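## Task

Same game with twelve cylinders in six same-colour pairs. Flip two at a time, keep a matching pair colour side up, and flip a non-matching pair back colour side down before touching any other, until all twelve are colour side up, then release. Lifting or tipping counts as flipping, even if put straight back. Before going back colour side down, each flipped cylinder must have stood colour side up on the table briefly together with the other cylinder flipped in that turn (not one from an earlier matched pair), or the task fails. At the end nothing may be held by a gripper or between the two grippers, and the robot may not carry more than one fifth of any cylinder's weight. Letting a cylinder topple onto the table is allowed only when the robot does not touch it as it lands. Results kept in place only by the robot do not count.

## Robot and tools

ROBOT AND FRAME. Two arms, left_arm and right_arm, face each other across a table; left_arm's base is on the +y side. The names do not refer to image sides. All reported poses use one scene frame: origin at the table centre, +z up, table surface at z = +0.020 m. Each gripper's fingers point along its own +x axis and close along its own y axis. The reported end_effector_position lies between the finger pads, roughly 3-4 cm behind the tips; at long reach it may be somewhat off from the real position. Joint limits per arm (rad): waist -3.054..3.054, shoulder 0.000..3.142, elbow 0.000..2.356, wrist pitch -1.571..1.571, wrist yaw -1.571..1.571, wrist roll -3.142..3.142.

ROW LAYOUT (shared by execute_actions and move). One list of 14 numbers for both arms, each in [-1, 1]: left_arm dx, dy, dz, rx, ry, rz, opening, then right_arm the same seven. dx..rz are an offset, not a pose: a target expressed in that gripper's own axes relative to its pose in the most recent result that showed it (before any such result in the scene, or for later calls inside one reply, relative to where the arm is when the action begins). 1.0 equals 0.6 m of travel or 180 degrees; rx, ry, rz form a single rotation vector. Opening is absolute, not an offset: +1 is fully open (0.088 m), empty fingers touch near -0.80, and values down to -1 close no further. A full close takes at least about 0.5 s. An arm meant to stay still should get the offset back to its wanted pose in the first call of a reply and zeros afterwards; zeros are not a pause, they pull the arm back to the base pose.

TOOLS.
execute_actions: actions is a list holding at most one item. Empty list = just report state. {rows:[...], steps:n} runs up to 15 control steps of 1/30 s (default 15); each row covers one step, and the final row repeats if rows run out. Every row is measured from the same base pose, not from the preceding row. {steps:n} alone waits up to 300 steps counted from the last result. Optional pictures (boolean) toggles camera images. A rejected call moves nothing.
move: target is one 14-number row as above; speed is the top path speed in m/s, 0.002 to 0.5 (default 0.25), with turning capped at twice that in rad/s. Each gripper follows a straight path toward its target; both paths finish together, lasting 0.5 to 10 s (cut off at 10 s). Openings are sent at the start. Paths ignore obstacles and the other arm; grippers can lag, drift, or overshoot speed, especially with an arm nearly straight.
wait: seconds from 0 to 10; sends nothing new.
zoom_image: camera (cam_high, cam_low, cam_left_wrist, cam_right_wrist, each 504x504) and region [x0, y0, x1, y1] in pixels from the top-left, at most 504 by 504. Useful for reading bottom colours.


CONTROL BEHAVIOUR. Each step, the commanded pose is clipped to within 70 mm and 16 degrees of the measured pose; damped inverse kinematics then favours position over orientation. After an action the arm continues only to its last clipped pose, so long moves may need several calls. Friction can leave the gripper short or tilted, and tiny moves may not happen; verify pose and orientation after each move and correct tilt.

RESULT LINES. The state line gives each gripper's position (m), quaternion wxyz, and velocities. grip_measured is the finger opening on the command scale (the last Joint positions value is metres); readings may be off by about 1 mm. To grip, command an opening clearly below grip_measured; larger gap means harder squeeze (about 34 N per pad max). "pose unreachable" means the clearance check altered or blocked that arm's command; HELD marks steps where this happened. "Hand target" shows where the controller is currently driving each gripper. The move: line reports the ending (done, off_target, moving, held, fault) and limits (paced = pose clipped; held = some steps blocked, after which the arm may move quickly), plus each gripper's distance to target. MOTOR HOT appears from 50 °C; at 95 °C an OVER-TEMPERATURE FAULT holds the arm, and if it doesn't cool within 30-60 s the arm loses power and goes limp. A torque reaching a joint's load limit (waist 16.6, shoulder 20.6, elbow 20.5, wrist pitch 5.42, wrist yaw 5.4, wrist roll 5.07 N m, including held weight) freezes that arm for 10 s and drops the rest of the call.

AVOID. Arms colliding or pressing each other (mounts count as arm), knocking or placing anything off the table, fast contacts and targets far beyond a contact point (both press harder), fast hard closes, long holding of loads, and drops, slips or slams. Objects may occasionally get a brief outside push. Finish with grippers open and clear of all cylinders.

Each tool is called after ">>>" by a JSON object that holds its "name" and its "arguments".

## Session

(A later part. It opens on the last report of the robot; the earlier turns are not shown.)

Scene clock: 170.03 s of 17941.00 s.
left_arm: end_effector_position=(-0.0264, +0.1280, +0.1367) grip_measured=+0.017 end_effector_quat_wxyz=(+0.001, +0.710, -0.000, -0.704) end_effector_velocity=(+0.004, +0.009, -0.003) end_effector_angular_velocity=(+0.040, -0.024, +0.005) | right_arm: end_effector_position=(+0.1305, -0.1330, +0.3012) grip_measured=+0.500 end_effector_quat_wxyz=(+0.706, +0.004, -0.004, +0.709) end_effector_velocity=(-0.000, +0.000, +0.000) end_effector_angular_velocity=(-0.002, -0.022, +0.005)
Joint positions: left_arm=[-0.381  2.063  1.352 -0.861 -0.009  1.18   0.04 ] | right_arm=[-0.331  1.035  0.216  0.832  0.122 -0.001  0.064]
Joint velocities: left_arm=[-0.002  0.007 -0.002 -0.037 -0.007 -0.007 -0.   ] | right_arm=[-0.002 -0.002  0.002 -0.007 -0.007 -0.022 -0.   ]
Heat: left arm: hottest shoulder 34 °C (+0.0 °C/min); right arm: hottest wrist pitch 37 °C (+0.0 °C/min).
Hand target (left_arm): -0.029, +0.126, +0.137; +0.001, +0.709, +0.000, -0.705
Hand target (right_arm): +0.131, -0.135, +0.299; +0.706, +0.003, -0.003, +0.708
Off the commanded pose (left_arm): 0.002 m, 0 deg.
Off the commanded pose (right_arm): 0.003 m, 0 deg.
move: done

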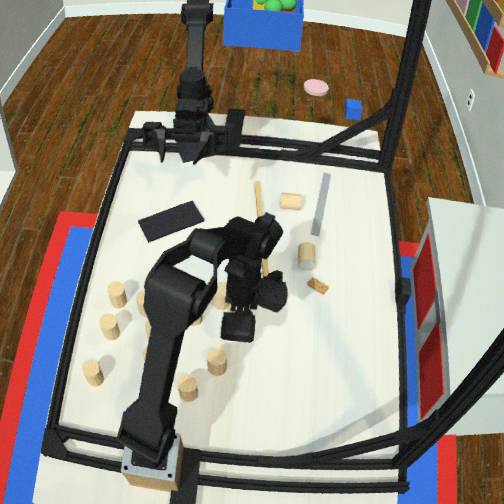

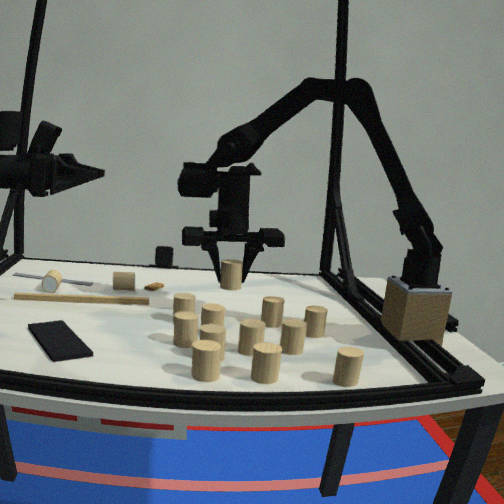

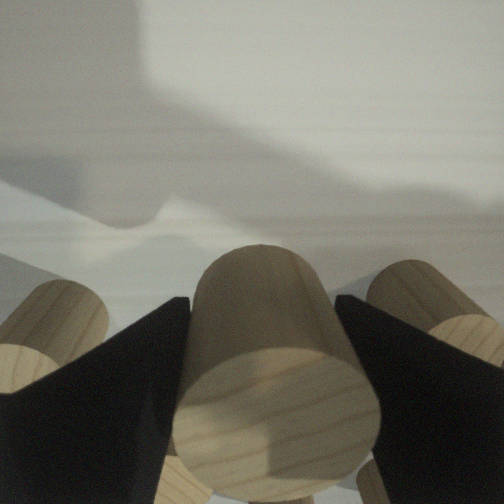

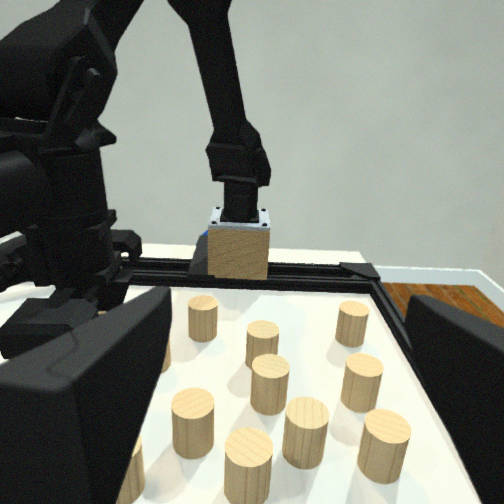

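>>> {"name": "move", "arguments": {"target": [0.106,0,0,0,-0.002,0,-0.3,0,0,0,0,0,0,0.5], "speed": 0.07}}

>>> {"name": "execute_actions", "arguments": {"actions": [{"rows":[[0.002,0,0,0,0,0,0.35,0,0,0,0,0,0,0.5]],"steps":11}], "pictures": false}}

>>> {"name": "move", "arguments": {"target": [-0.09,0,0,0,0,0,0.35,0,0,0,0,0,0,0.5], "speed": 0.2}}

>>> {"name": "move", "arguments": {"target": [-0.05,0.142,-0.067,0,-0.002,0.003,0.35,0,0,0,0,0,0,0.5], "speed": 0.3}}

Scene clock: 179.33 s of 17941.00 s.
left_arm: end_effector_position=(-0.0274, +0.1256, +0.0769) grip_measured=+0.010 end_effector_quat_wxyz=(+0.005, +0.708, -0.004, -0.707) end_effector_velocity=(-0.001, +0.003, +0.000) end_effector_angular_velocity=(+0.004, -0.009, +0.000) | right_arm: end_effector_position=(+0.1306, -0.1332, +0.3009) grip_measured=+0.500 end_effector_quat_wxyz=(+0.706, +0.004, -0.004, +0.709) end_effector_velocity=(-0.000, -0.000, -0.002) end_effector_angular_velocity=(-0.007, -0.008, +0.005)
Joint positions: left_arm=[-0.38   2.185  1.271 -0.645 -0.006  1.182  0.039] | right_arm=[-0.331  1.035  0.214  0.832  0.122 -0.001  0.064]
Joint velocities: left_arm=[-0.007 -0.002 -0.002 -0.007 -0.007 -0.007 -0.   ] | right_arm=[-0.002 -0.002 -0.002 -0.007 -0.007 -0.007 -0.   ]
Heat: left arm: hottest shoulder 34 °C (+0.0 °C/min); right arm: hottest wrist pitch 37 °C (+1.0 °C/min).
Hand target (left_arm): -0.026, +0.128, +0.073; +0.001, +0.708, -0.000, -0.706
Hand target (right_arm): +0.131, -0.133, +0.301; +0.706, +0.004, -0.004, +0.708
Off the commanded pose (left_arm): 0.005 m, 1 deg.
Off the commanded pose (right_arm): 0.000 m, 0 deg.
move: done

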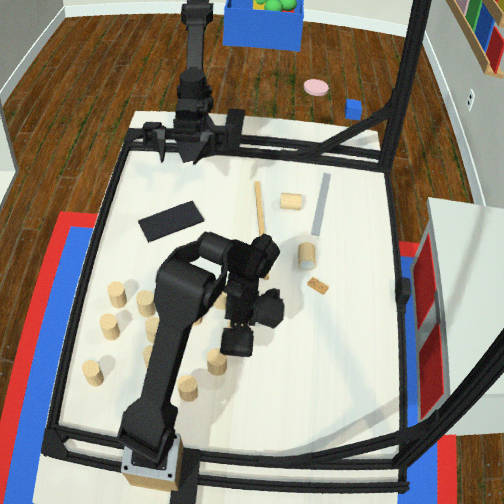

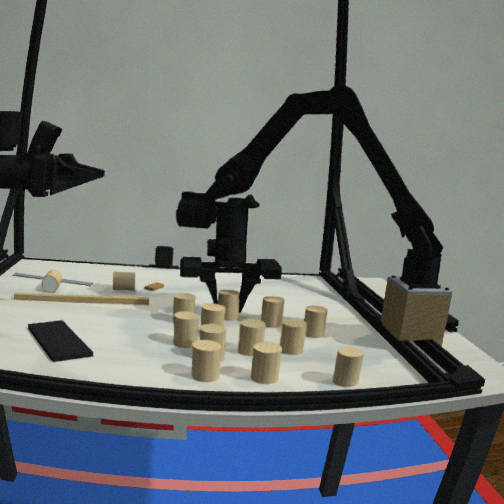

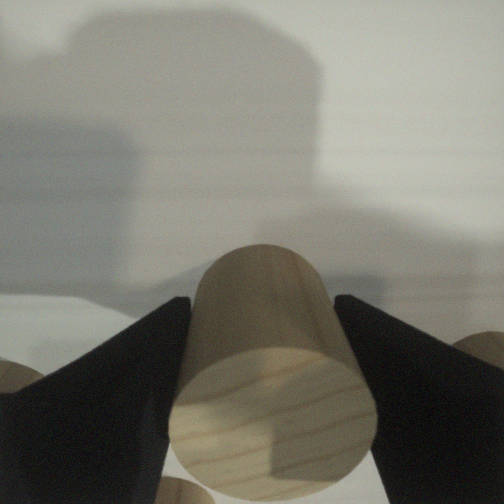

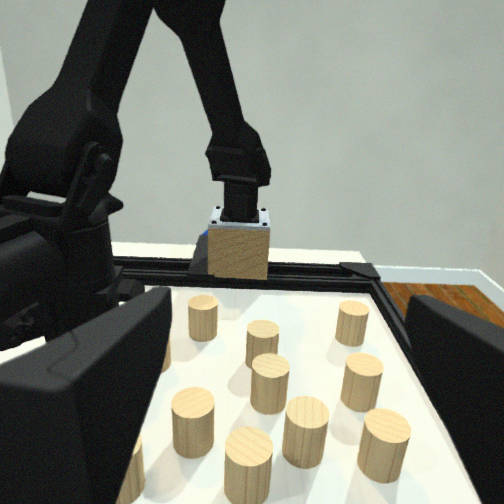

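Scene clock: 179.70 s of 17941.00 s.
left_arm: end_effector_position=(-0.0275, +0.1254, +0.0769) grip_measured=+0.335 end_effector_quat_wxyz=(+0.005, +0.707, -0.005, -0.707) end_effector_velocity=(-0.001, +0.003, +0.000) end_effector_angular_velocity=(+0.010, +0.004, +0.019) | right_arm: end_effector_position=(+0.1306, -0.1332, +0.3009) grip_measured=+0.500 end_effector_quat_wxyz=(+0.706, +0.004, -0.004, +0.709) end_effector_velocity=(-0.000, -0.001, -0.007) end_effector_angular_velocity=(-0.027, -0.011, +0.005)
Joint positions: left_arm=[-0.38   2.185  1.271 -0.644 -0.006  1.182  0.055] | right_arm=[-0.331  1.035  0.214  0.832  0.122 -0.001  0.064]
Joint velocities: left_arm=[-0.002 -0.002 -0.002 -0.007  0.007 -0.022  0.008] | right_arm=[-0.002 -0.002 -0.007 -0.022 -0.007 -0.007 -0.   ]
Heat: left arm: hottest shoulder 34 °C (+0.0 °C/min); right arm: hottest wrist pitch 38 °C (+2.0 °C/min).
Hand target (left_arm): -0.027, +0.126, +0.076; +0.005, +0.708, -0.004, -0.707
Hand target (right_arm): +0.131, -0.133, +0.301; +0.706, +0.004, -0.004, +0.709
Off the commanded pose (left_arm): 0.001 m, 0 deg.
Off the commanded pose (right_arm): 0.000 m, 0 deg.
Steps of this call (steps 1 to 11: all 11 steps of this action). Readings (end_effector_position):
1: left_arm (-0.0275, +0.1255, +0.0769) | right_arm (+0.1306, -0.1332, +0.3009)
2: left_arm (-0.0275, +0.1255, +0.0769) | right_arm (+0.1306, -0.1332, +0.3009)
4: left_arm (-0.0275, +0.1254, +0.0769) | right_arm (+0.1306, -0.1332, +0.3009)
8: left_arm (-0.0275, +0.1254, +0.0769) | right_arm (+0.1306, -0.1332, +0.3009)
11: the state above

Scene clock: 180.77 s of 17941.00 s.
left_arm: end_effector_position=(-0.0258, +0.1297, +0.1249) grip_measured=+0.350 end_effector_quat_wxyz=(-0.001, +0.710, +0.001, -0.704) end_effector_velocity=(+0.001, +0.002, +0.002) end_effector_angular_velocity=(+0.008, -0.011, +0.019) | right_arm: end_effector_position=(+0.1306, -0.1332, +0.3009) grip_measured=+0.500 end_effector_quat_wxyz=(+0.706, +0.004, -0.004, +0.709) end_effector_velocity=(-0.000, +0.001, -0.001) end_effector_angular_velocity=(-0.007, -0.008, +0.005)
Joint positions: left_arm=[-0.38   2.081  1.327 -0.822 -0.006  1.182  0.056] | right_arm=[-0.331  1.035  0.214  0.832  0.122 -0.001  0.064]
Joint velocities: left_arm=[-0.002 -0.002  0.007 -0.022 -0.007 -0.022 -0.   ] | right_arm=[-0.002  0.002  0.002 -0.007 -0.007 -0.007  0.   ]
Heat: left arm: hottest shoulder 35 °C (+1.0 °C/min); right arm: hottest wrist pitch 38 °C (+2.0 °C/min).
Hand target (left_arm): -0.028, +0.126, +0.131; +0.005, +0.707, -0.005, -0.707
Hand target (right_arm): +0.131, -0.133, +0.301; +0.706, +0.004, -0.004, +0.709
Off the commanded pose (left_arm): 0.007 m, 1 deg.
Off the commanded pose (right_arm): 0.000 m, 0 deg.
move: done

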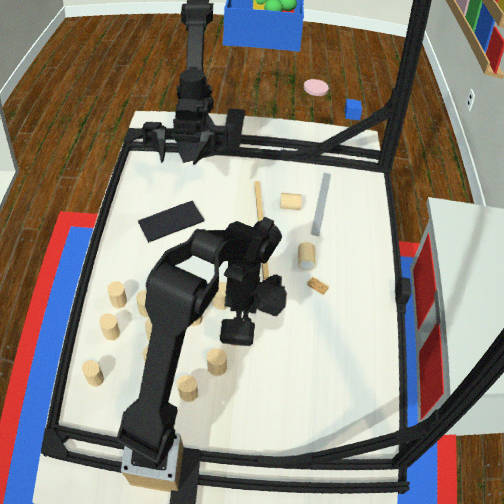

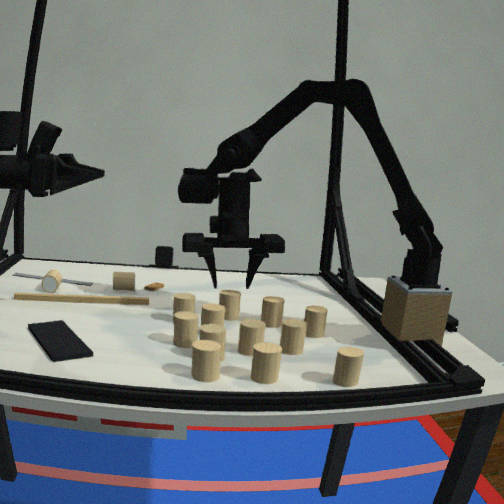

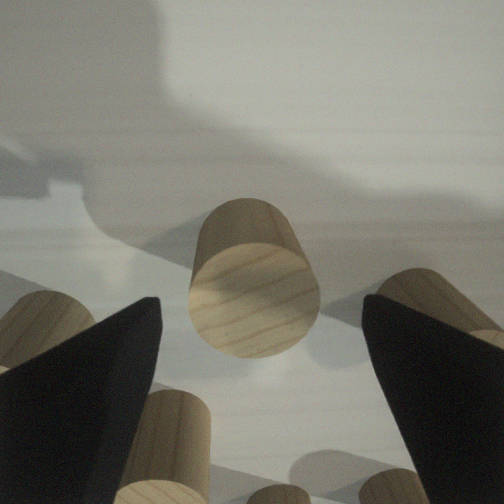

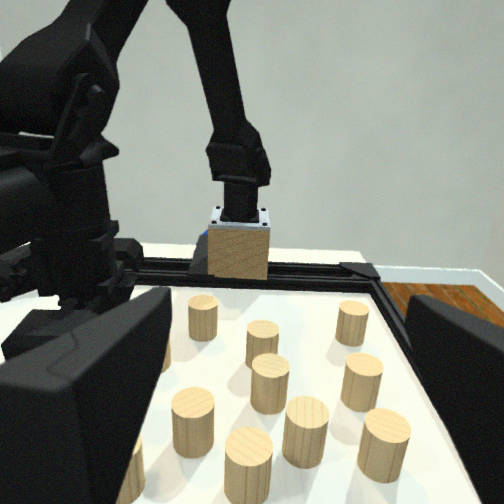

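Scene clock: 181.67 s of 17941.00 s.
left_arm: end_effector_position=(+0.0161, +0.0466, +0.1550) grip_measured=+0.350 end_effector_quat_wxyz=(+0.004, +0.709, -0.001, -0.705) end_effector_velocity=(-0.000, -0.001, +0.004) end_effector_angular_velocity=(+0.001, -0.008, +0.005) | right_arm: end_effector_position=(+0.1306, -0.1332, +0.3009) grip_measured=+0.500 end_effector_quat_wxyz=(+0.706, +0.004, -0.004, +0.709) end_effector_velocity=(+0.001, -0.000, -0.005) end_effector_angular_velocity=(-0.022, -0.025, -0.000)
Joint positions: left_arm=[-0.217  2.269  1.764 -1.061 -0.006  1.339  0.056] | right_arm=[-0.331  1.035  0.214  0.832  0.122 -0.001  0.064]
Joint velocities: left_arm=[-0.002  0.002  0.022 -0.022 -0.007 -0.007  0.   ] | right_arm=[-0.007 -0.002 -0.002 -0.022 -0.007 -0.022 -0.   ]
Heat: left arm: hottest shoulder 35 °C (+1.0 °C/min); right arm: hottest wrist pitch 38 °C (+2.0 °C/min).
Hand target (left_arm): +0.014, +0.044, +0.155; +0.003, +0.708, -0.003, -0.706
Hand target (right_arm): +0.131, -0.133, +0.301; +0.706, +0.004, -0.004, +0.709
Off the commanded pose (left_arm): 0.003 m, 0 deg.
Off the commanded pose (right_arm): 0.000 m, 0 deg.
move: done

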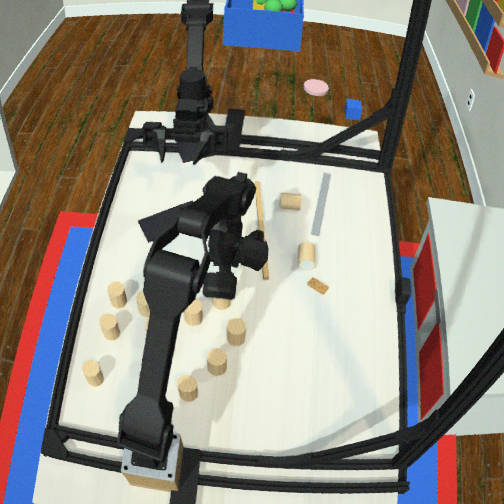

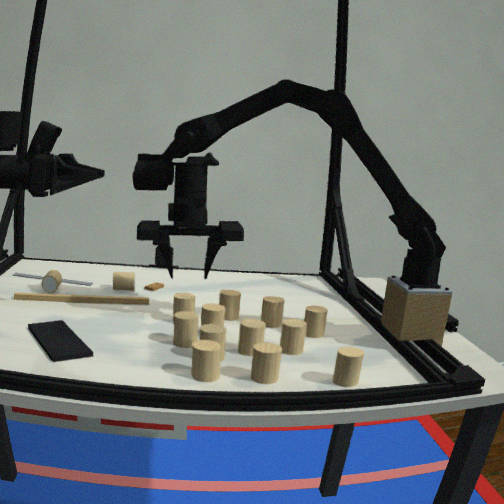

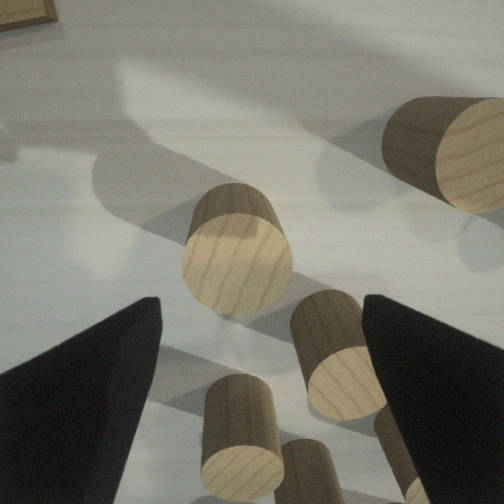

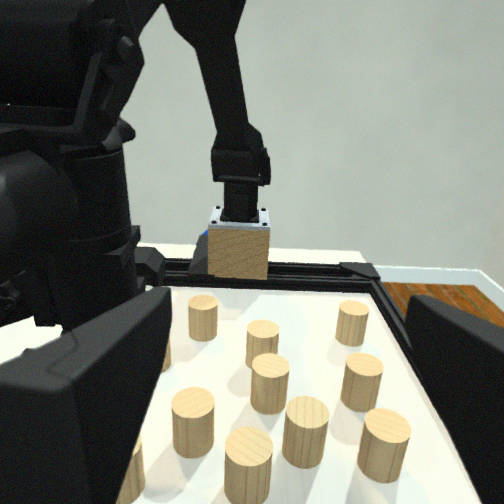

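>>> {"name": "move", "arguments": {"target": [0.131,0.008,0.006,0,0,0,0.35,0,0,0,0,0,0,0.5], "speed": 0.09}}

>>> {"name": "execute_actions", "arguments": {"actions": [{"rows":[[0,0,0,0,0,0,-0.3,0,0,0,0,0,0,0.5]],"steps":11}], "pictures": false}}

>>> {"name": "move", "arguments": {"target": [-0.12,0,0,0,0,0,-0.3,0,0,0,0,0,0,0.5], "speed": 0.2}}

>>> {"name": "move", "arguments": {"target": [-0.265,-0.015,-0.187,0,0,0.503,-0.3,0.118,0,0,0,0,0,0.5], "speed": 0.4}}

Scene clock: 191.80 s of 17941.00 s.
left_arm: end_effector_position=(+0.0140, +0.0389, +0.0804) grip_measured=+0.350 end_effector_quat_wxyz=(+0.008, +0.708, -0.003, -0.706) end_effector_velocity=(-0.005, -0.000, +0.000) end_effector_angular_velocity=(-0.002, +0.023, -0.010) | right_arm: end_effector_position=(+0.1306, -0.1332, +0.3009) grip_measured=+0.500 end_effector_quat_wxyz=(+0.706, +0.004, -0.004, +0.709) end_effector_velocity=(-0.000, -0.000, -0.002) end_effector_angular_velocity=(-0.007, -0.023, +0.005)
Joint positions: left_arm=[-0.218  2.403  1.684 -0.838 -0.006  1.338  0.056] | right_arm=[-0.331  1.035  0.214  0.832  0.122 -0.001  0.064]
Joint velocities: left_arm=[-0.002 -0.002 -0.002  0.007  0.022  0.007 -0.   ] | right_arm=[-0.002 -0.002 -0.002 -0.007 -0.007 -0.022 -0.   ]
Heat: left arm: hottest shoulder 36 °C (+2.0 °C/min); right arm: hottest wrist pitch 38 °C (+0.0 °C/min).
Hand target (left_arm): +0.013, +0.041, +0.076; +0.004, +0.709, -0.000, -0.705
Hand target (right_arm): +0.131, -0.133, +0.301; +0.706, +0.004, -0.004, +0.709
Off the commanded pose (left_arm): 0.005 m, 1 deg.
Off the commanded pose (right_arm): 0.000 m, 0 deg.
After step 90, 5.87 s passed at rest.
move: done

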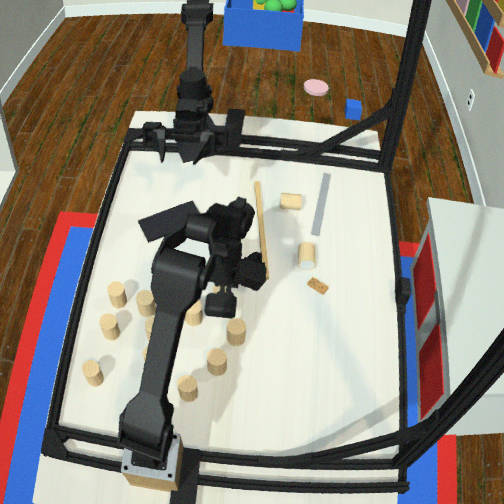

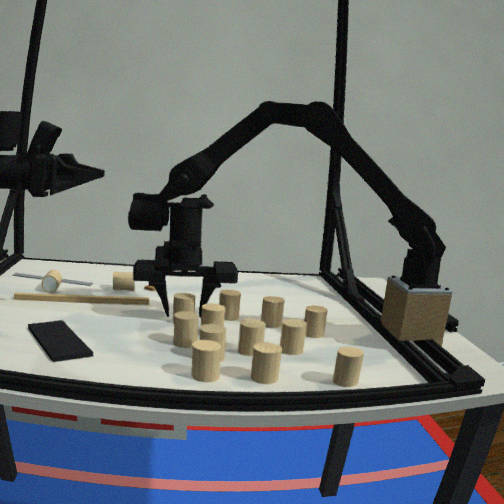

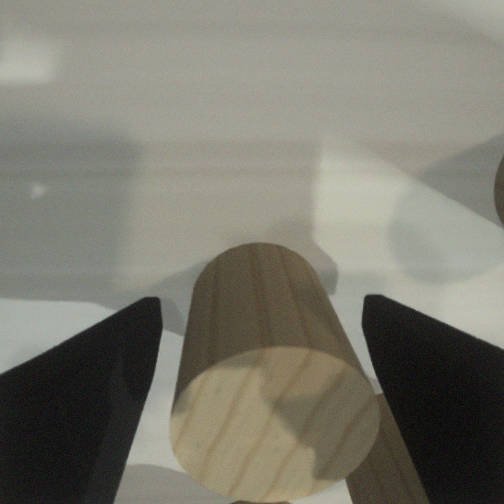

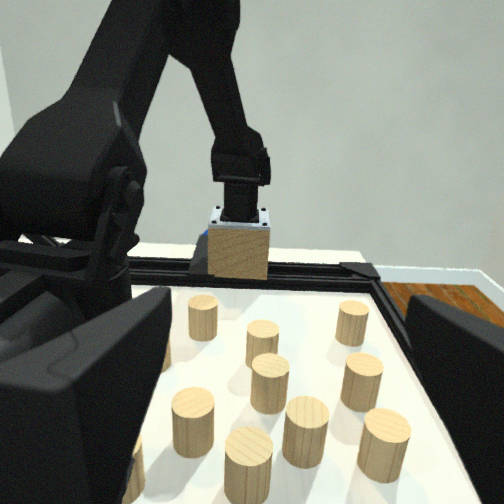

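Scene clock: 192.17 s of 17941.00 s.
left_arm: end_effector_position=(+0.0139, +0.0388, +0.0804) grip_measured=+0.014 end_effector_quat_wxyz=(+0.008, +0.708, -0.004, -0.706) end_effector_velocity=(+0.000, +0.001, +0.003) end_effector_angular_velocity=(+0.001, -0.008, -0.010) | right_arm: end_effector_position=(+0.1306, -0.1332, +0.3009) grip_measured=+0.500 end_effector_quat_wxyz=(+0.706, +0.004, -0.004, +0.709) end_effector_velocity=(-0.000, -0.000, -0.002) end_effector_angular_velocity=(-0.007, -0.008, +0.005)
Joint positions: left_arm=[-0.218  2.403  1.684 -0.837 -0.006  1.338  0.04 ] | right_arm=[-0.331  1.035  0.214  0.832  0.122 -0.001  0.064]
Joint velocities: left_arm=[-0.002 -0.007 -0.002 -0.007 -0.007  0.007 -0.   ] | right_arm=[-0.002 -0.002 -0.002 -0.007 -0.007 -0.007 -0.   ]
Heat: left arm: hottest shoulder 36 °C (+2.0 °C/min); right arm: hottest wrist pitch 38 °C (+0.0 °C/min).
Hand target (left_arm): +0.014, +0.039, +0.080; +0.008, +0.708, -0.004, -0.706
Hand target (right_arm): +0.131, -0.133, +0.301; +0.706, +0.004, -0.004, +0.709
Off the commanded pose (left_arm): 0.000 m, 0 deg.
Off the commanded pose (right_arm): 0.000 m, 0 deg.
Steps of this call (steps 1 to 11: all 11 steps of this action). Readings (end_effector_position):
1: left_arm (+0.0140, +0.0389, +0.0804) | right_arm (+0.1306, -0.1332, +0.3009)
2: left_arm (+0.0140, +0.0389, +0.0804) | right_arm (+0.1306, -0.1332, +0.3009)
4: left_arm (+0.0139, +0.0388, +0.0804) | right_arm (+0.1306, -0.1332, +0.3009)
8: left_arm (+0.0139, +0.0388, +0.0804) | right_arm (+0.1306, -0.1332, +0.3009)
11: the state above

Scene clock: 193.27 s of 17941.00 s.
left_arm: end_effector_position=(+0.0150, +0.0432, +0.1458) grip_measured=+0.013 end_effector_quat_wxyz=(+0.002, +0.709, +0.002, -0.705) end_effector_velocity=(+0.000, +0.002, -0.000) end_effector_angular_velocity=(+0.015, -0.011, +0.005) | right_arm: end_effector_position=(+0.1306, -0.1332, +0.3009) grip_measured=+0.500 end_effector_quat_wxyz=(+0.706, +0.004, -0.004, +0.709) end_effector_velocity=(-0.000, -0.000, -0.005) end_effector_angular_velocity=(-0.022, +0.004, +0.005)
Joint positions: left_arm=[-0.218  2.3    1.78  -1.053 -0.006  1.338  0.04 ] | right_arm=[-0.331  1.035  0.214  0.832  0.122 -0.001  0.064]
Joint velocities: left_arm=[-0.002  0.007  0.012 -0.022 -0.007 -0.007  0.   ] | right_arm=[-0.002 -0.002 -0.002 -0.022 -0.007  0.007 -0.   ]
Heat: left arm: hottest shoulder 37 °C (+3.0 °C/min); right arm: hottest wrist pitch 38 °C (+1.0 °C/min).
Hand target (left_arm): +0.014, +0.040, +0.152; +0.008, +0.708, -0.003, -0.706
Hand target (right_arm): +0.131, -0.133, +0.301; +0.706, +0.004, -0.004, +0.709
Off the commanded pose (left_arm): 0.007 m, 1 deg.
Off the commanded pose (right_arm): 0.000 m, 0 deg.
move: done

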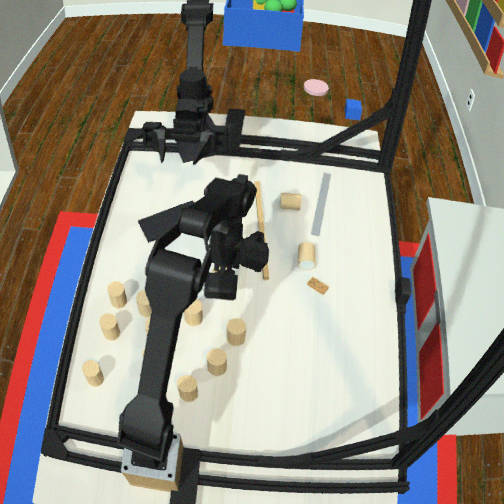

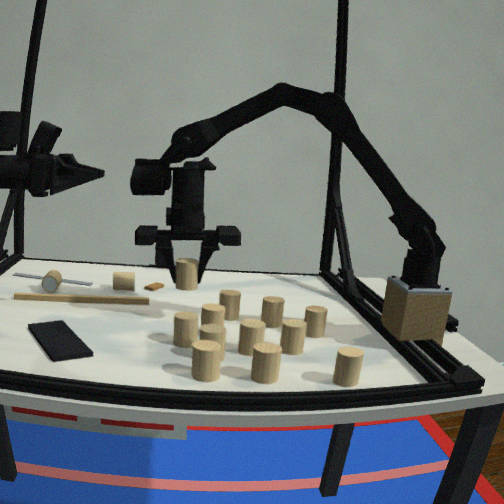

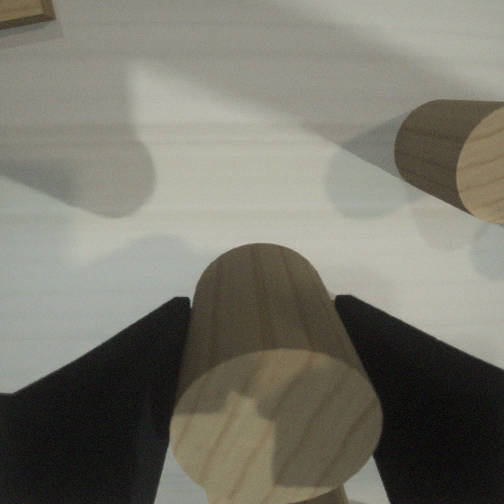

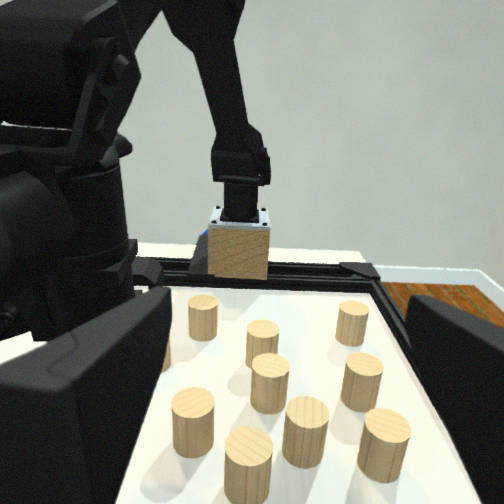

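Scene clock: 195.83 s of 17941.00 s.
left_arm: end_effector_position=(+0.1251, +0.0508, +0.3107) grip_measured=+0.011 end_effector_quat_wxyz=(+0.502, +0.499, -0.506, -0.493) end_effector_velocity=(+0.002, +0.000, -0.000) end_effector_angular_velocity=(-0.002, +0.022, +0.009) | right_arm: end_effector_position=(+0.1305, -0.0655, +0.2998) grip_measured=+0.500 end_effector_quat_wxyz=(+0.706, +0.002, -0.003, +0.708) end_effector_velocity=(-0.000, +0.000, +0.003) end_effector_angular_velocity=(+0.012, -0.021, +0.005)
Joint positions: left_arm=[0.054 1.642 0.531 1.127 0.043 1.581 0.04 ] | right_arm=[-0.367  1.416  0.424  0.999  0.087 -0.001  0.064]
Joint velocities: left_arm=[ 0.002  0.002 -0.002  0.007 -0.007 -0.022  0.   ] | right_arm=[-0.002 -0.002  0.002  0.007 -0.007 -0.022 -0.001]
Heat: left arm: hottest shoulder 37 °C (+3.0 °C/min); right arm: hottest wrist pitch 38 °C (+1.0 °C/min).
Hand target (left_arm): +0.126, +0.052, +0.307; +0.500, +0.500, -0.504, -0.495
Hand target (right_arm): +0.131, -0.062, +0.301; +0.706, +0.004, -0.004, +0.709
Off the commanded pose (left_arm): 0.006 m, 1 deg.
Off the commanded pose (right_arm): 0.004 m, 0 deg.
move: done

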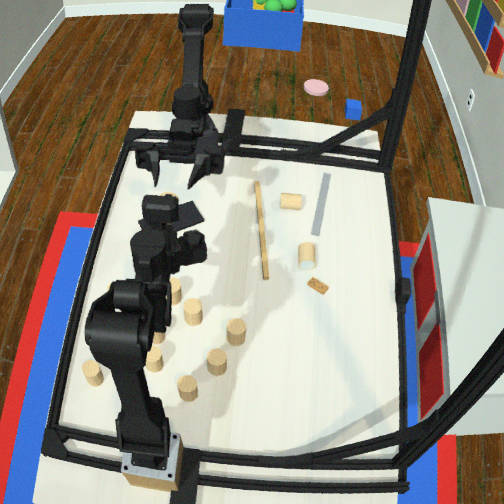

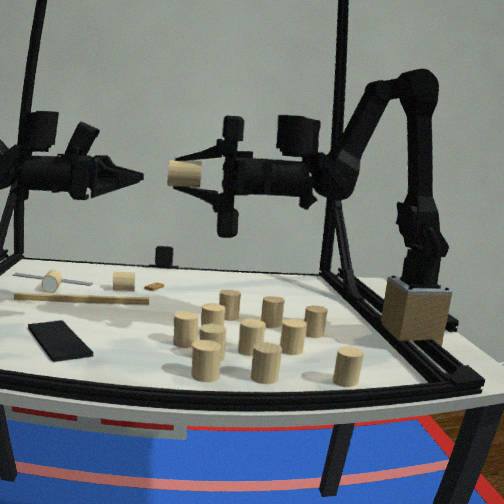

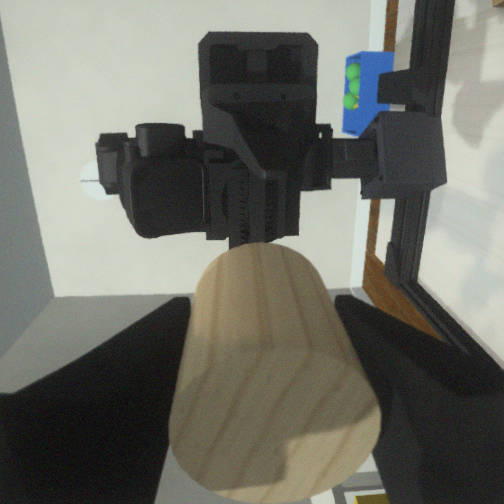

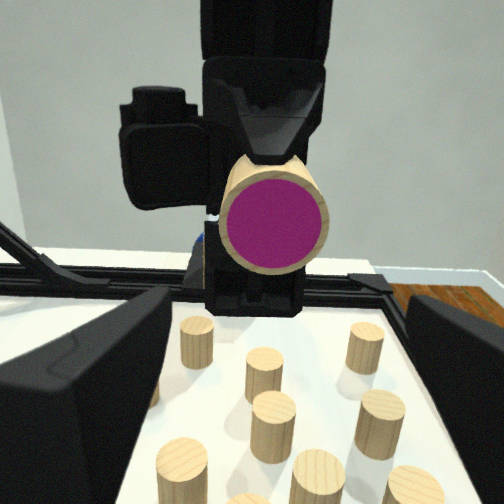

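>>> {"name": "move", "arguments": {"target": [0.137,-0.003,0,0,0,0,-0.3,0,0,0,0,0,0,0.5], "speed": 0.15}}

>>> {"name": "execute_actions", "arguments": {"actions": [{"rows":[[0,0,0,0,0,0,-0.3,0,0,0,0,0,0,-0.3]],"steps":11}], "pictures": false}}

>>> {"name": "move", "arguments": {"target": [-0.06,0,0,0,0,0,0.5,-0.06,0,0,0,0,0,-0.3], "speed": 0.1}}

>>> {"name": "move", "arguments": {"target": [-0.133,-0.29,0.092,0,0,-0.499,0.35,-0.291,0.149,-0.289,0,0.503,0,-0.3], "speed": 0.4}}

Scene clock: 204.90 s of 17941.00 s.
left_arm: end_effector_position=(+0.1264, -0.0281, +0.3073) grip_measured=+0.010 end_effector_quat_wxyz=(+0.500, +0.501, -0.504, -0.495) end_effector_velocity=(-0.000, -0.001, -0.002) end_effector_angular_velocity=(+0.007, +0.008, +0.005) | right_arm: end_effector_position=(+0.1306, -0.0651, +0.2999) grip_measured=+0.500 end_effector_quat_wxyz=(+0.706, +0.002, -0.003, +0.708) end_effector_velocity=(-0.002, -0.001, -0.005) end_effector_angular_velocity=(-0.022, -0.024, +0.019)
Joint positions: left_arm=[0.048 1.898 0.855 1.051 0.037 1.581 0.039] | right_arm=[-0.367  1.417  0.425  0.999  0.087 -0.001  0.064]
Joint velocities: left_arm=[-0.002  0.002  0.002 -0.007 -0.007 -0.007 -0.001] | right_arm=[-0.002 -0.002 -0.002 -0.022 -0.022 -0.022 -0.   ]
Heat: left arm: hottest shoulder 36 °C (+2.0 °C/min); right arm: hottest wrist pitch 39 °C (+3.0 °C/min).
Hand target (left_arm): +0.125, -0.031, +0.310; +0.502, +0.499, -0.506, -0.493
Hand target (right_arm): +0.131, -0.065, +0.300; +0.706, +0.002, -0.003, +0.708
Off the commanded pose (left_arm): 0.004 m, 0 deg.
Off the commanded pose (right_arm): 0.000 m, 0 deg.
move: done

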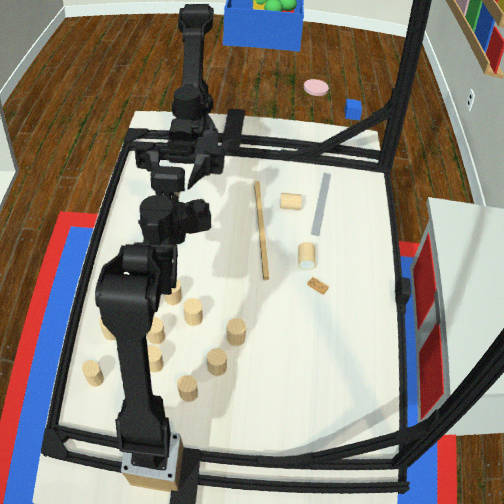

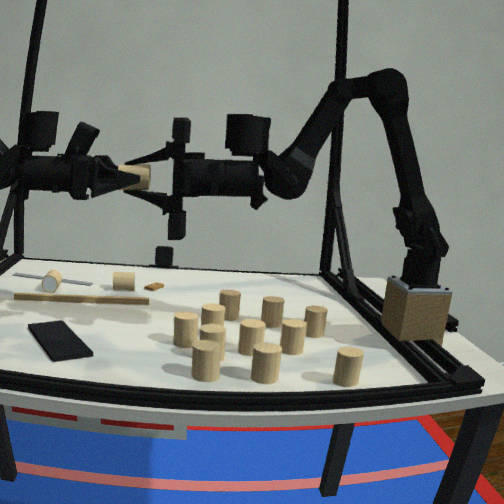

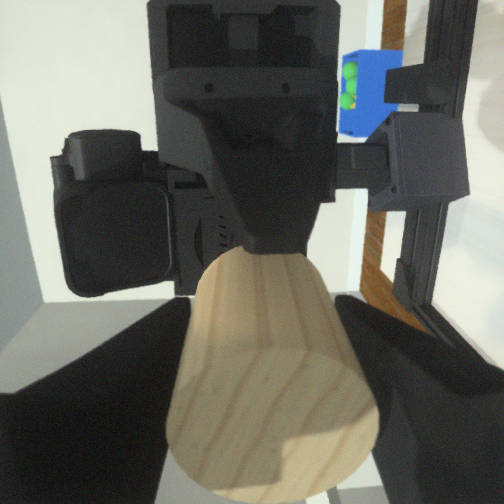

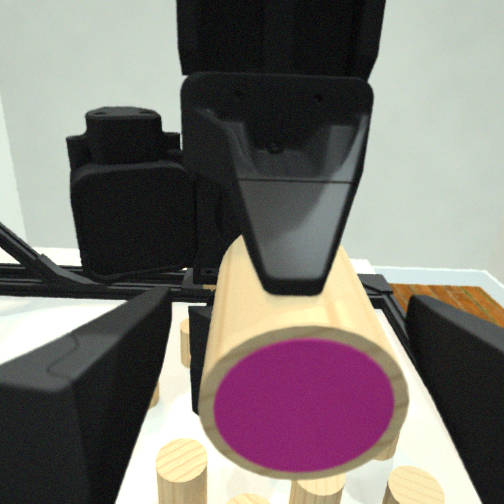

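Scene clock: 205.27 s of 17941.00 s.
left_arm: end_effector_position=(+0.1267, -0.0282, +0.3072) grip_measured=+0.010 end_effector_quat_wxyz=(+0.500, +0.501, -0.504, -0.495) end_effector_velocity=(-0.002, -0.000, -0.003) end_effector_angular_velocity=(+0.017, +0.008, -0.010) | right_arm: end_effector_position=(+0.1304, -0.0652, +0.2999) grip_measured=-0.001 end_effector_quat_wxyz=(+0.706, +0.002, -0.003, +0.709) end_effector_velocity=(-0.002, +0.000, +0.000) end_effector_angular_velocity=(-0.002, -0.008, +0.019)
Joint positions: left_arm=[0.048 1.899 0.856 1.051 0.037 1.581 0.039] | right_arm=[-0.367  1.417  0.425  0.999  0.086 -0.001  0.039]
Joint velocities: left_arm=[-0.002 -0.002  0.002 -0.022  0.007 -0.007 -0.   ] | right_arm=[-0.002 -0.002  0.002 -0.007 -0.022 -0.007 -0.   ]
Heat: left arm: hottest shoulder 36 °C (+2.0 °C/min); right arm: hottest wrist pitch 39 °C (+3.0 °C/min).
Hand target (left_arm): +0.126, -0.028, +0.307; +0.500, +0.501, -0.504, -0.495
Hand target (right_arm): +0.131, -0.065, +0.300; +0.706, +0.002, -0.003, +0.708
Off the commanded pose (left_arm): 0.000 m, 0 deg.
Off the commanded pose (right_arm): 0.000 m, 0 deg.
Steps of this call (steps 1 to 11: all 11 steps of this action). Readings (end_effector_position):
1: left_arm (+0.1264, -0.0282, +0.3072) | right_arm (+0.1306, -0.0651, +0.2999)
2: left_arm (+0.1264, -0.0282, +0.3072) | right_arm (+0.1306, -0.0651, +0.2999)
4: left_arm (+0.1264, -0.0282, +0.3072) | right_arm (+0.1306, -0.0651, +0.2999)
8: left_arm (+0.1267, -0.0282, +0.3072) | right_arm (+0.1304, -0.0652, +0.2999)
11: the state above

Scene clock: 206.33 s of 17941.00 s.
left_arm: end_effector_position=(+0.1258, +0.0051, +0.3041) grip_measured=+0.500 end_effector_quat_wxyz=(+0.499, +0.503, -0.502, -0.497) end_effector_velocity=(-0.002, +0.001, +0.001) end_effector_angular_velocity=(+0.002, +0.022, -0.010) | right_arm: end_effector_position=(+0.1303, -0.0985, +0.2992) grip_measured=-0.001 end_effector_quat_wxyz=(+0.705, +0.001, -0.002, +0.709) end_effector_velocity=(+0.000, -0.003, -0.005) end_effector_angular_velocity=(-0.027, -0.010, +0.005)
Joint positions: left_arm=[0.049 1.803 0.711 1.093 0.037 1.581 0.063] | right_arm=[-0.352  1.252  0.314  0.941  0.099 -0.001  0.039]
Joint velocities: left_arm=[-0.002 -0.007 -0.002 -0.007  0.007 -0.022 -0.   ] | right_arm=[-0.002 -0.017 -0.007 -0.037 -0.007 -0.007 -0.   ]
Heat: left arm: hottest shoulder 36 °C (+2.0 °C/min); right arm: hottest wrist pitch 39 °C (+3.0 °C/min).
Hand target (left_arm): +0.127, +0.008, +0.307; +0.500, +0.501, -0.504, -0.495
Hand target (right_arm): +0.130, -0.101, +0.300; +0.706, +0.002, -0.003, +0.709
Off the commanded pose (left_arm): 0.004 m, 0 deg.
Off the commanded pose (right_arm): 0.003 m, 0 deg.
move: done

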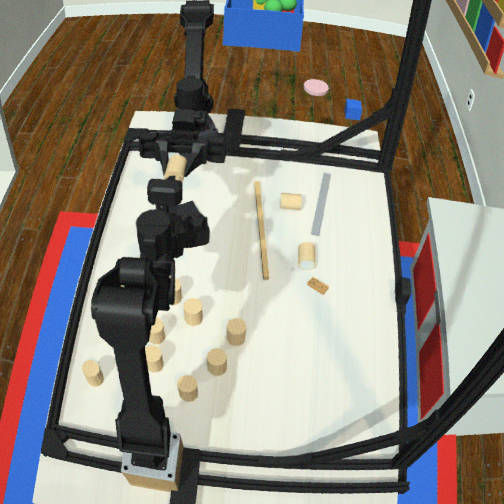

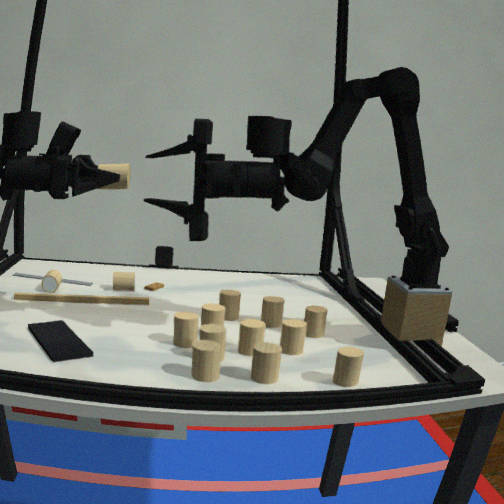

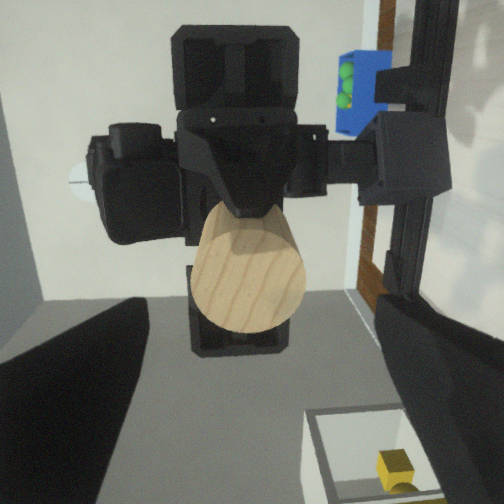

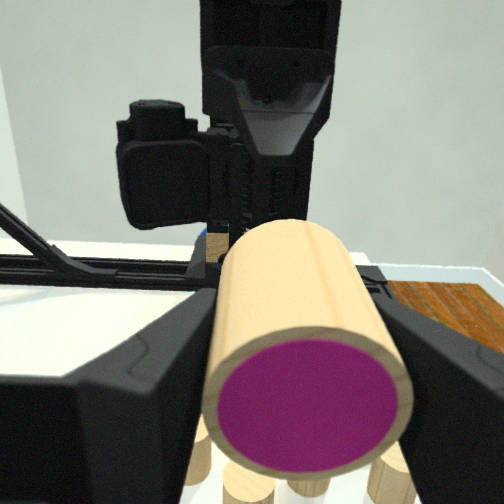

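Scene clock: 208.90 s of 17941.00 s.
left_arm: end_effector_position=(+0.0735, +0.0867, +0.1296) grip_measured=+0.350 end_effector_quat_wxyz=(+0.004, +0.711, +0.001, -0.703) end_effector_velocity=(-0.002, +0.003, -0.003) end_effector_angular_velocity=(+0.018, +0.005, -0.010) | right_arm: end_effector_position=(+0.0435, -0.2746, +0.1239) grip_measured=-0.001 end_effector_quat_wxyz=(+0.499, -0.500, +0.505, +0.496) end_effector_velocity=(+0.001, -0.008, -0.002) end_effector_angular_velocity=(-0.039, +0.002, +0.010)
Joint positions: left_arm=[-0.098  2.126  1.419 -0.86  -0.012  1.457  0.056] | right_arm=[ 0.101  1.449  0.669 -0.797 -0.007  0.566  0.039]
Joint velocities: left_arm=[-0.002  0.007 -0.002 -0.007  0.007  0.007  0.   ] | right_arm=[ 0.002  0.002 -0.007 -0.022 -0.022 -0.007 -0.   ]
Heat: left arm: hottest shoulder 36 °C (+3.0 °C/min); right arm: hottest wrist pitch 39 °C (+4.1 °C/min).
Hand target (left_arm): +0.072, +0.085, +0.129; +0.004, +0.710, +0.001, -0.704
Hand target (right_arm): +0.041, -0.273, +0.125; +0.498, -0.499, +0.506, +0.497
Off the commanded pose (left_arm): 0.003 m, 0 deg.
Off the commanded pose (right_arm): 0.003 m, 1 deg.
move: done

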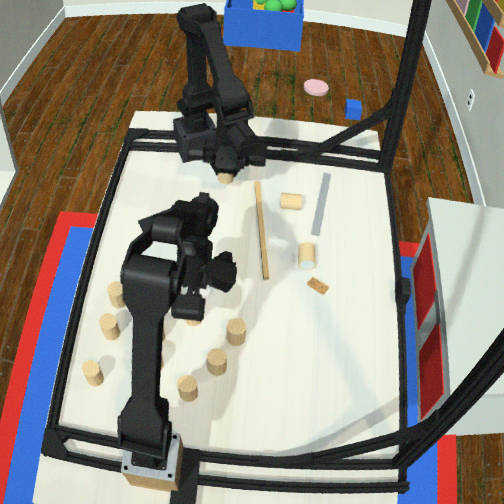

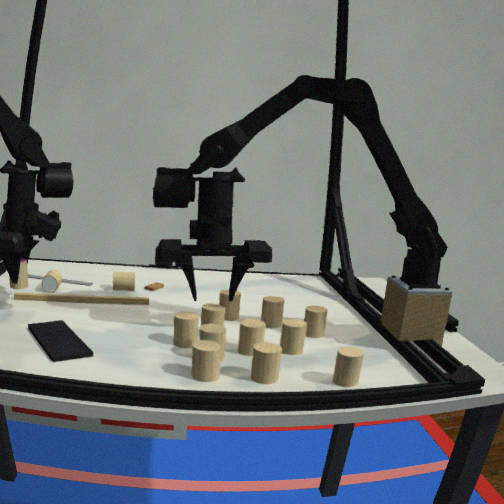

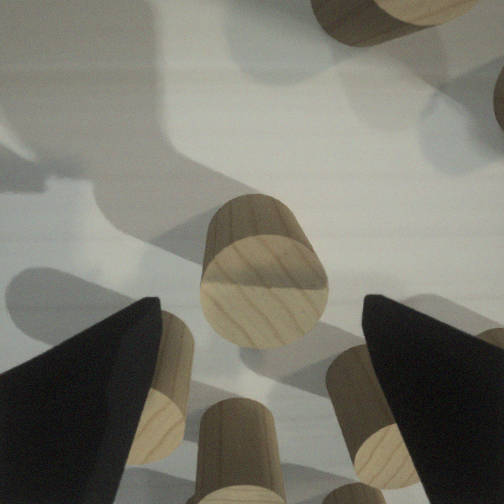

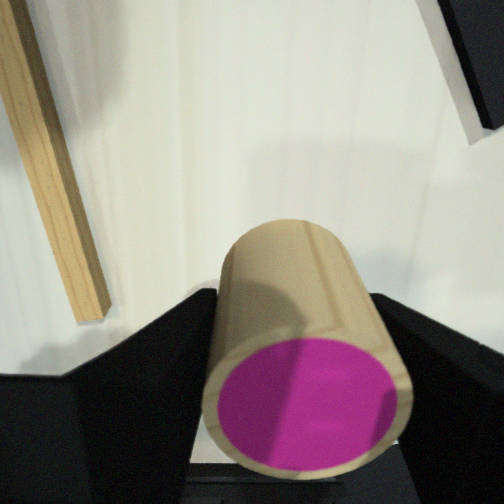

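>>> {"name": "execute_actions", "arguments": {"actions": []}}

Scene clock: 229.77 s of 17941.00 s.
left_arm: end_effector_position=(+0.0732, +0.0867, +0.1288) grip_measured=+0.350 end_effector_quat_wxyz=(+0.003, +0.711, +0.002, -0.703) end_effector_velocity=(+0.000, +0.003, -0.001) end_effector_angular_velocity=(+0.011, -0.009, +0.005) | right_arm: end_effector_position=(+0.0431, -0.2744, +0.1240) grip_measured=-0.001 end_effector_quat_wxyz=(+0.499, -0.500, +0.505, +0.496) end_effector_velocity=(-0.000, -0.001, +0.001) end_effector_angular_velocity=(-0.006, +0.005, +0.005)
Joint positions: left_arm=[-0.098  2.129  1.421 -0.862 -0.012  1.457  0.056] | right_arm=[ 0.102  1.452  0.671 -0.798 -0.007  0.567  0.039]
Joint velocities: left_arm=[-0.002  0.002 -0.002 -0.007 -0.007 -0.007 -0.   ] | right_arm=[-0.002 -0.002  0.002 -0.007 -0.007 -0.007 -0.   ]
Heat: left arm: hottest shoulder 37 °C (+3.0 °C/min); right arm: hottest elbow 36 °C (-1.0 °C/min).
Hand target (left_arm): +0.072, +0.085, +0.129; +0.004, +0.710, +0.001, -0.704
Hand target (right_arm): +0.041, -0.273, +0.125; +0.498, -0.500, +0.506, +0.497
Off the commanded pose (left_arm): 0.003 m, 0 deg.
Off the commanded pose (right_arm): 0.002 m, 1 deg.
Steps of this call (steps 1 to 626: nothing new was sent). Readings (end_effector_position):
1: left_arm (+0.0735, +0.0869, +0.1295) | right_arm (+0.0435, -0.2746, +0.1239)
2: left_arm (+0.0735, +0.0869, +0.1294) | right_arm (+0.0435, -0.2746, +0.1239)
4: left_arm (+0.0735, +0.0870, +0.1292) | right_arm (+0.0435, -0.2747, +0.1239)
8: left_arm (+0.0735, +0.0870, +0.1292) | right_arm (+0.0435, -0.2747, +0.1239)
626: the state above

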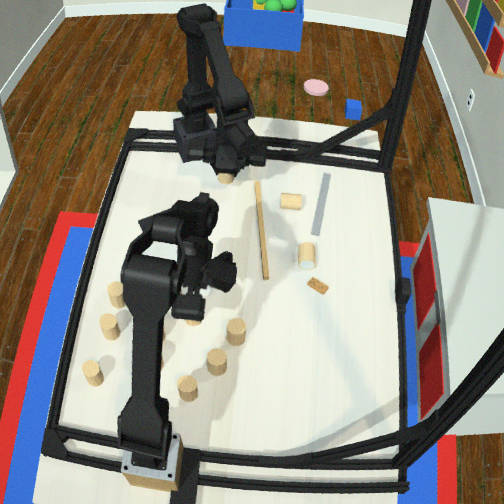

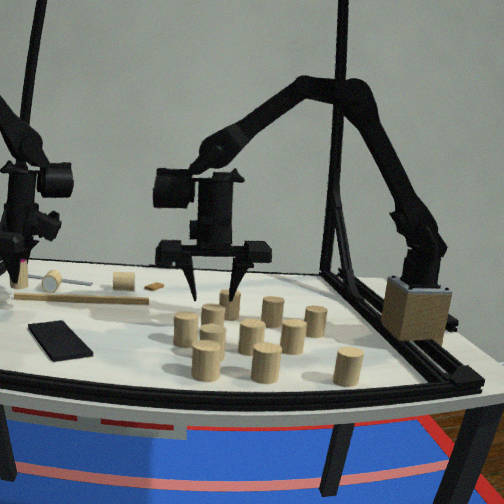

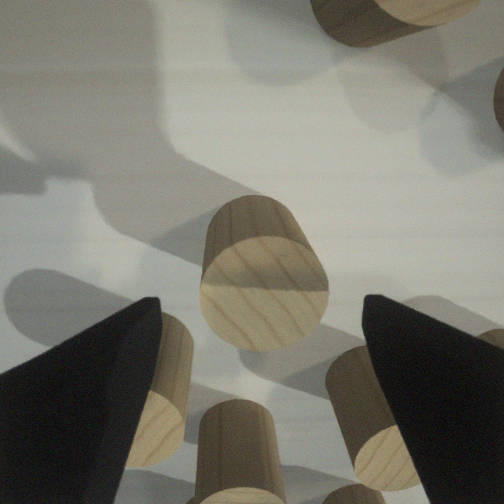

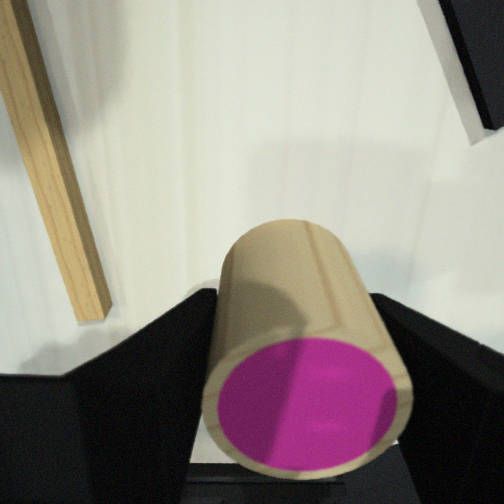

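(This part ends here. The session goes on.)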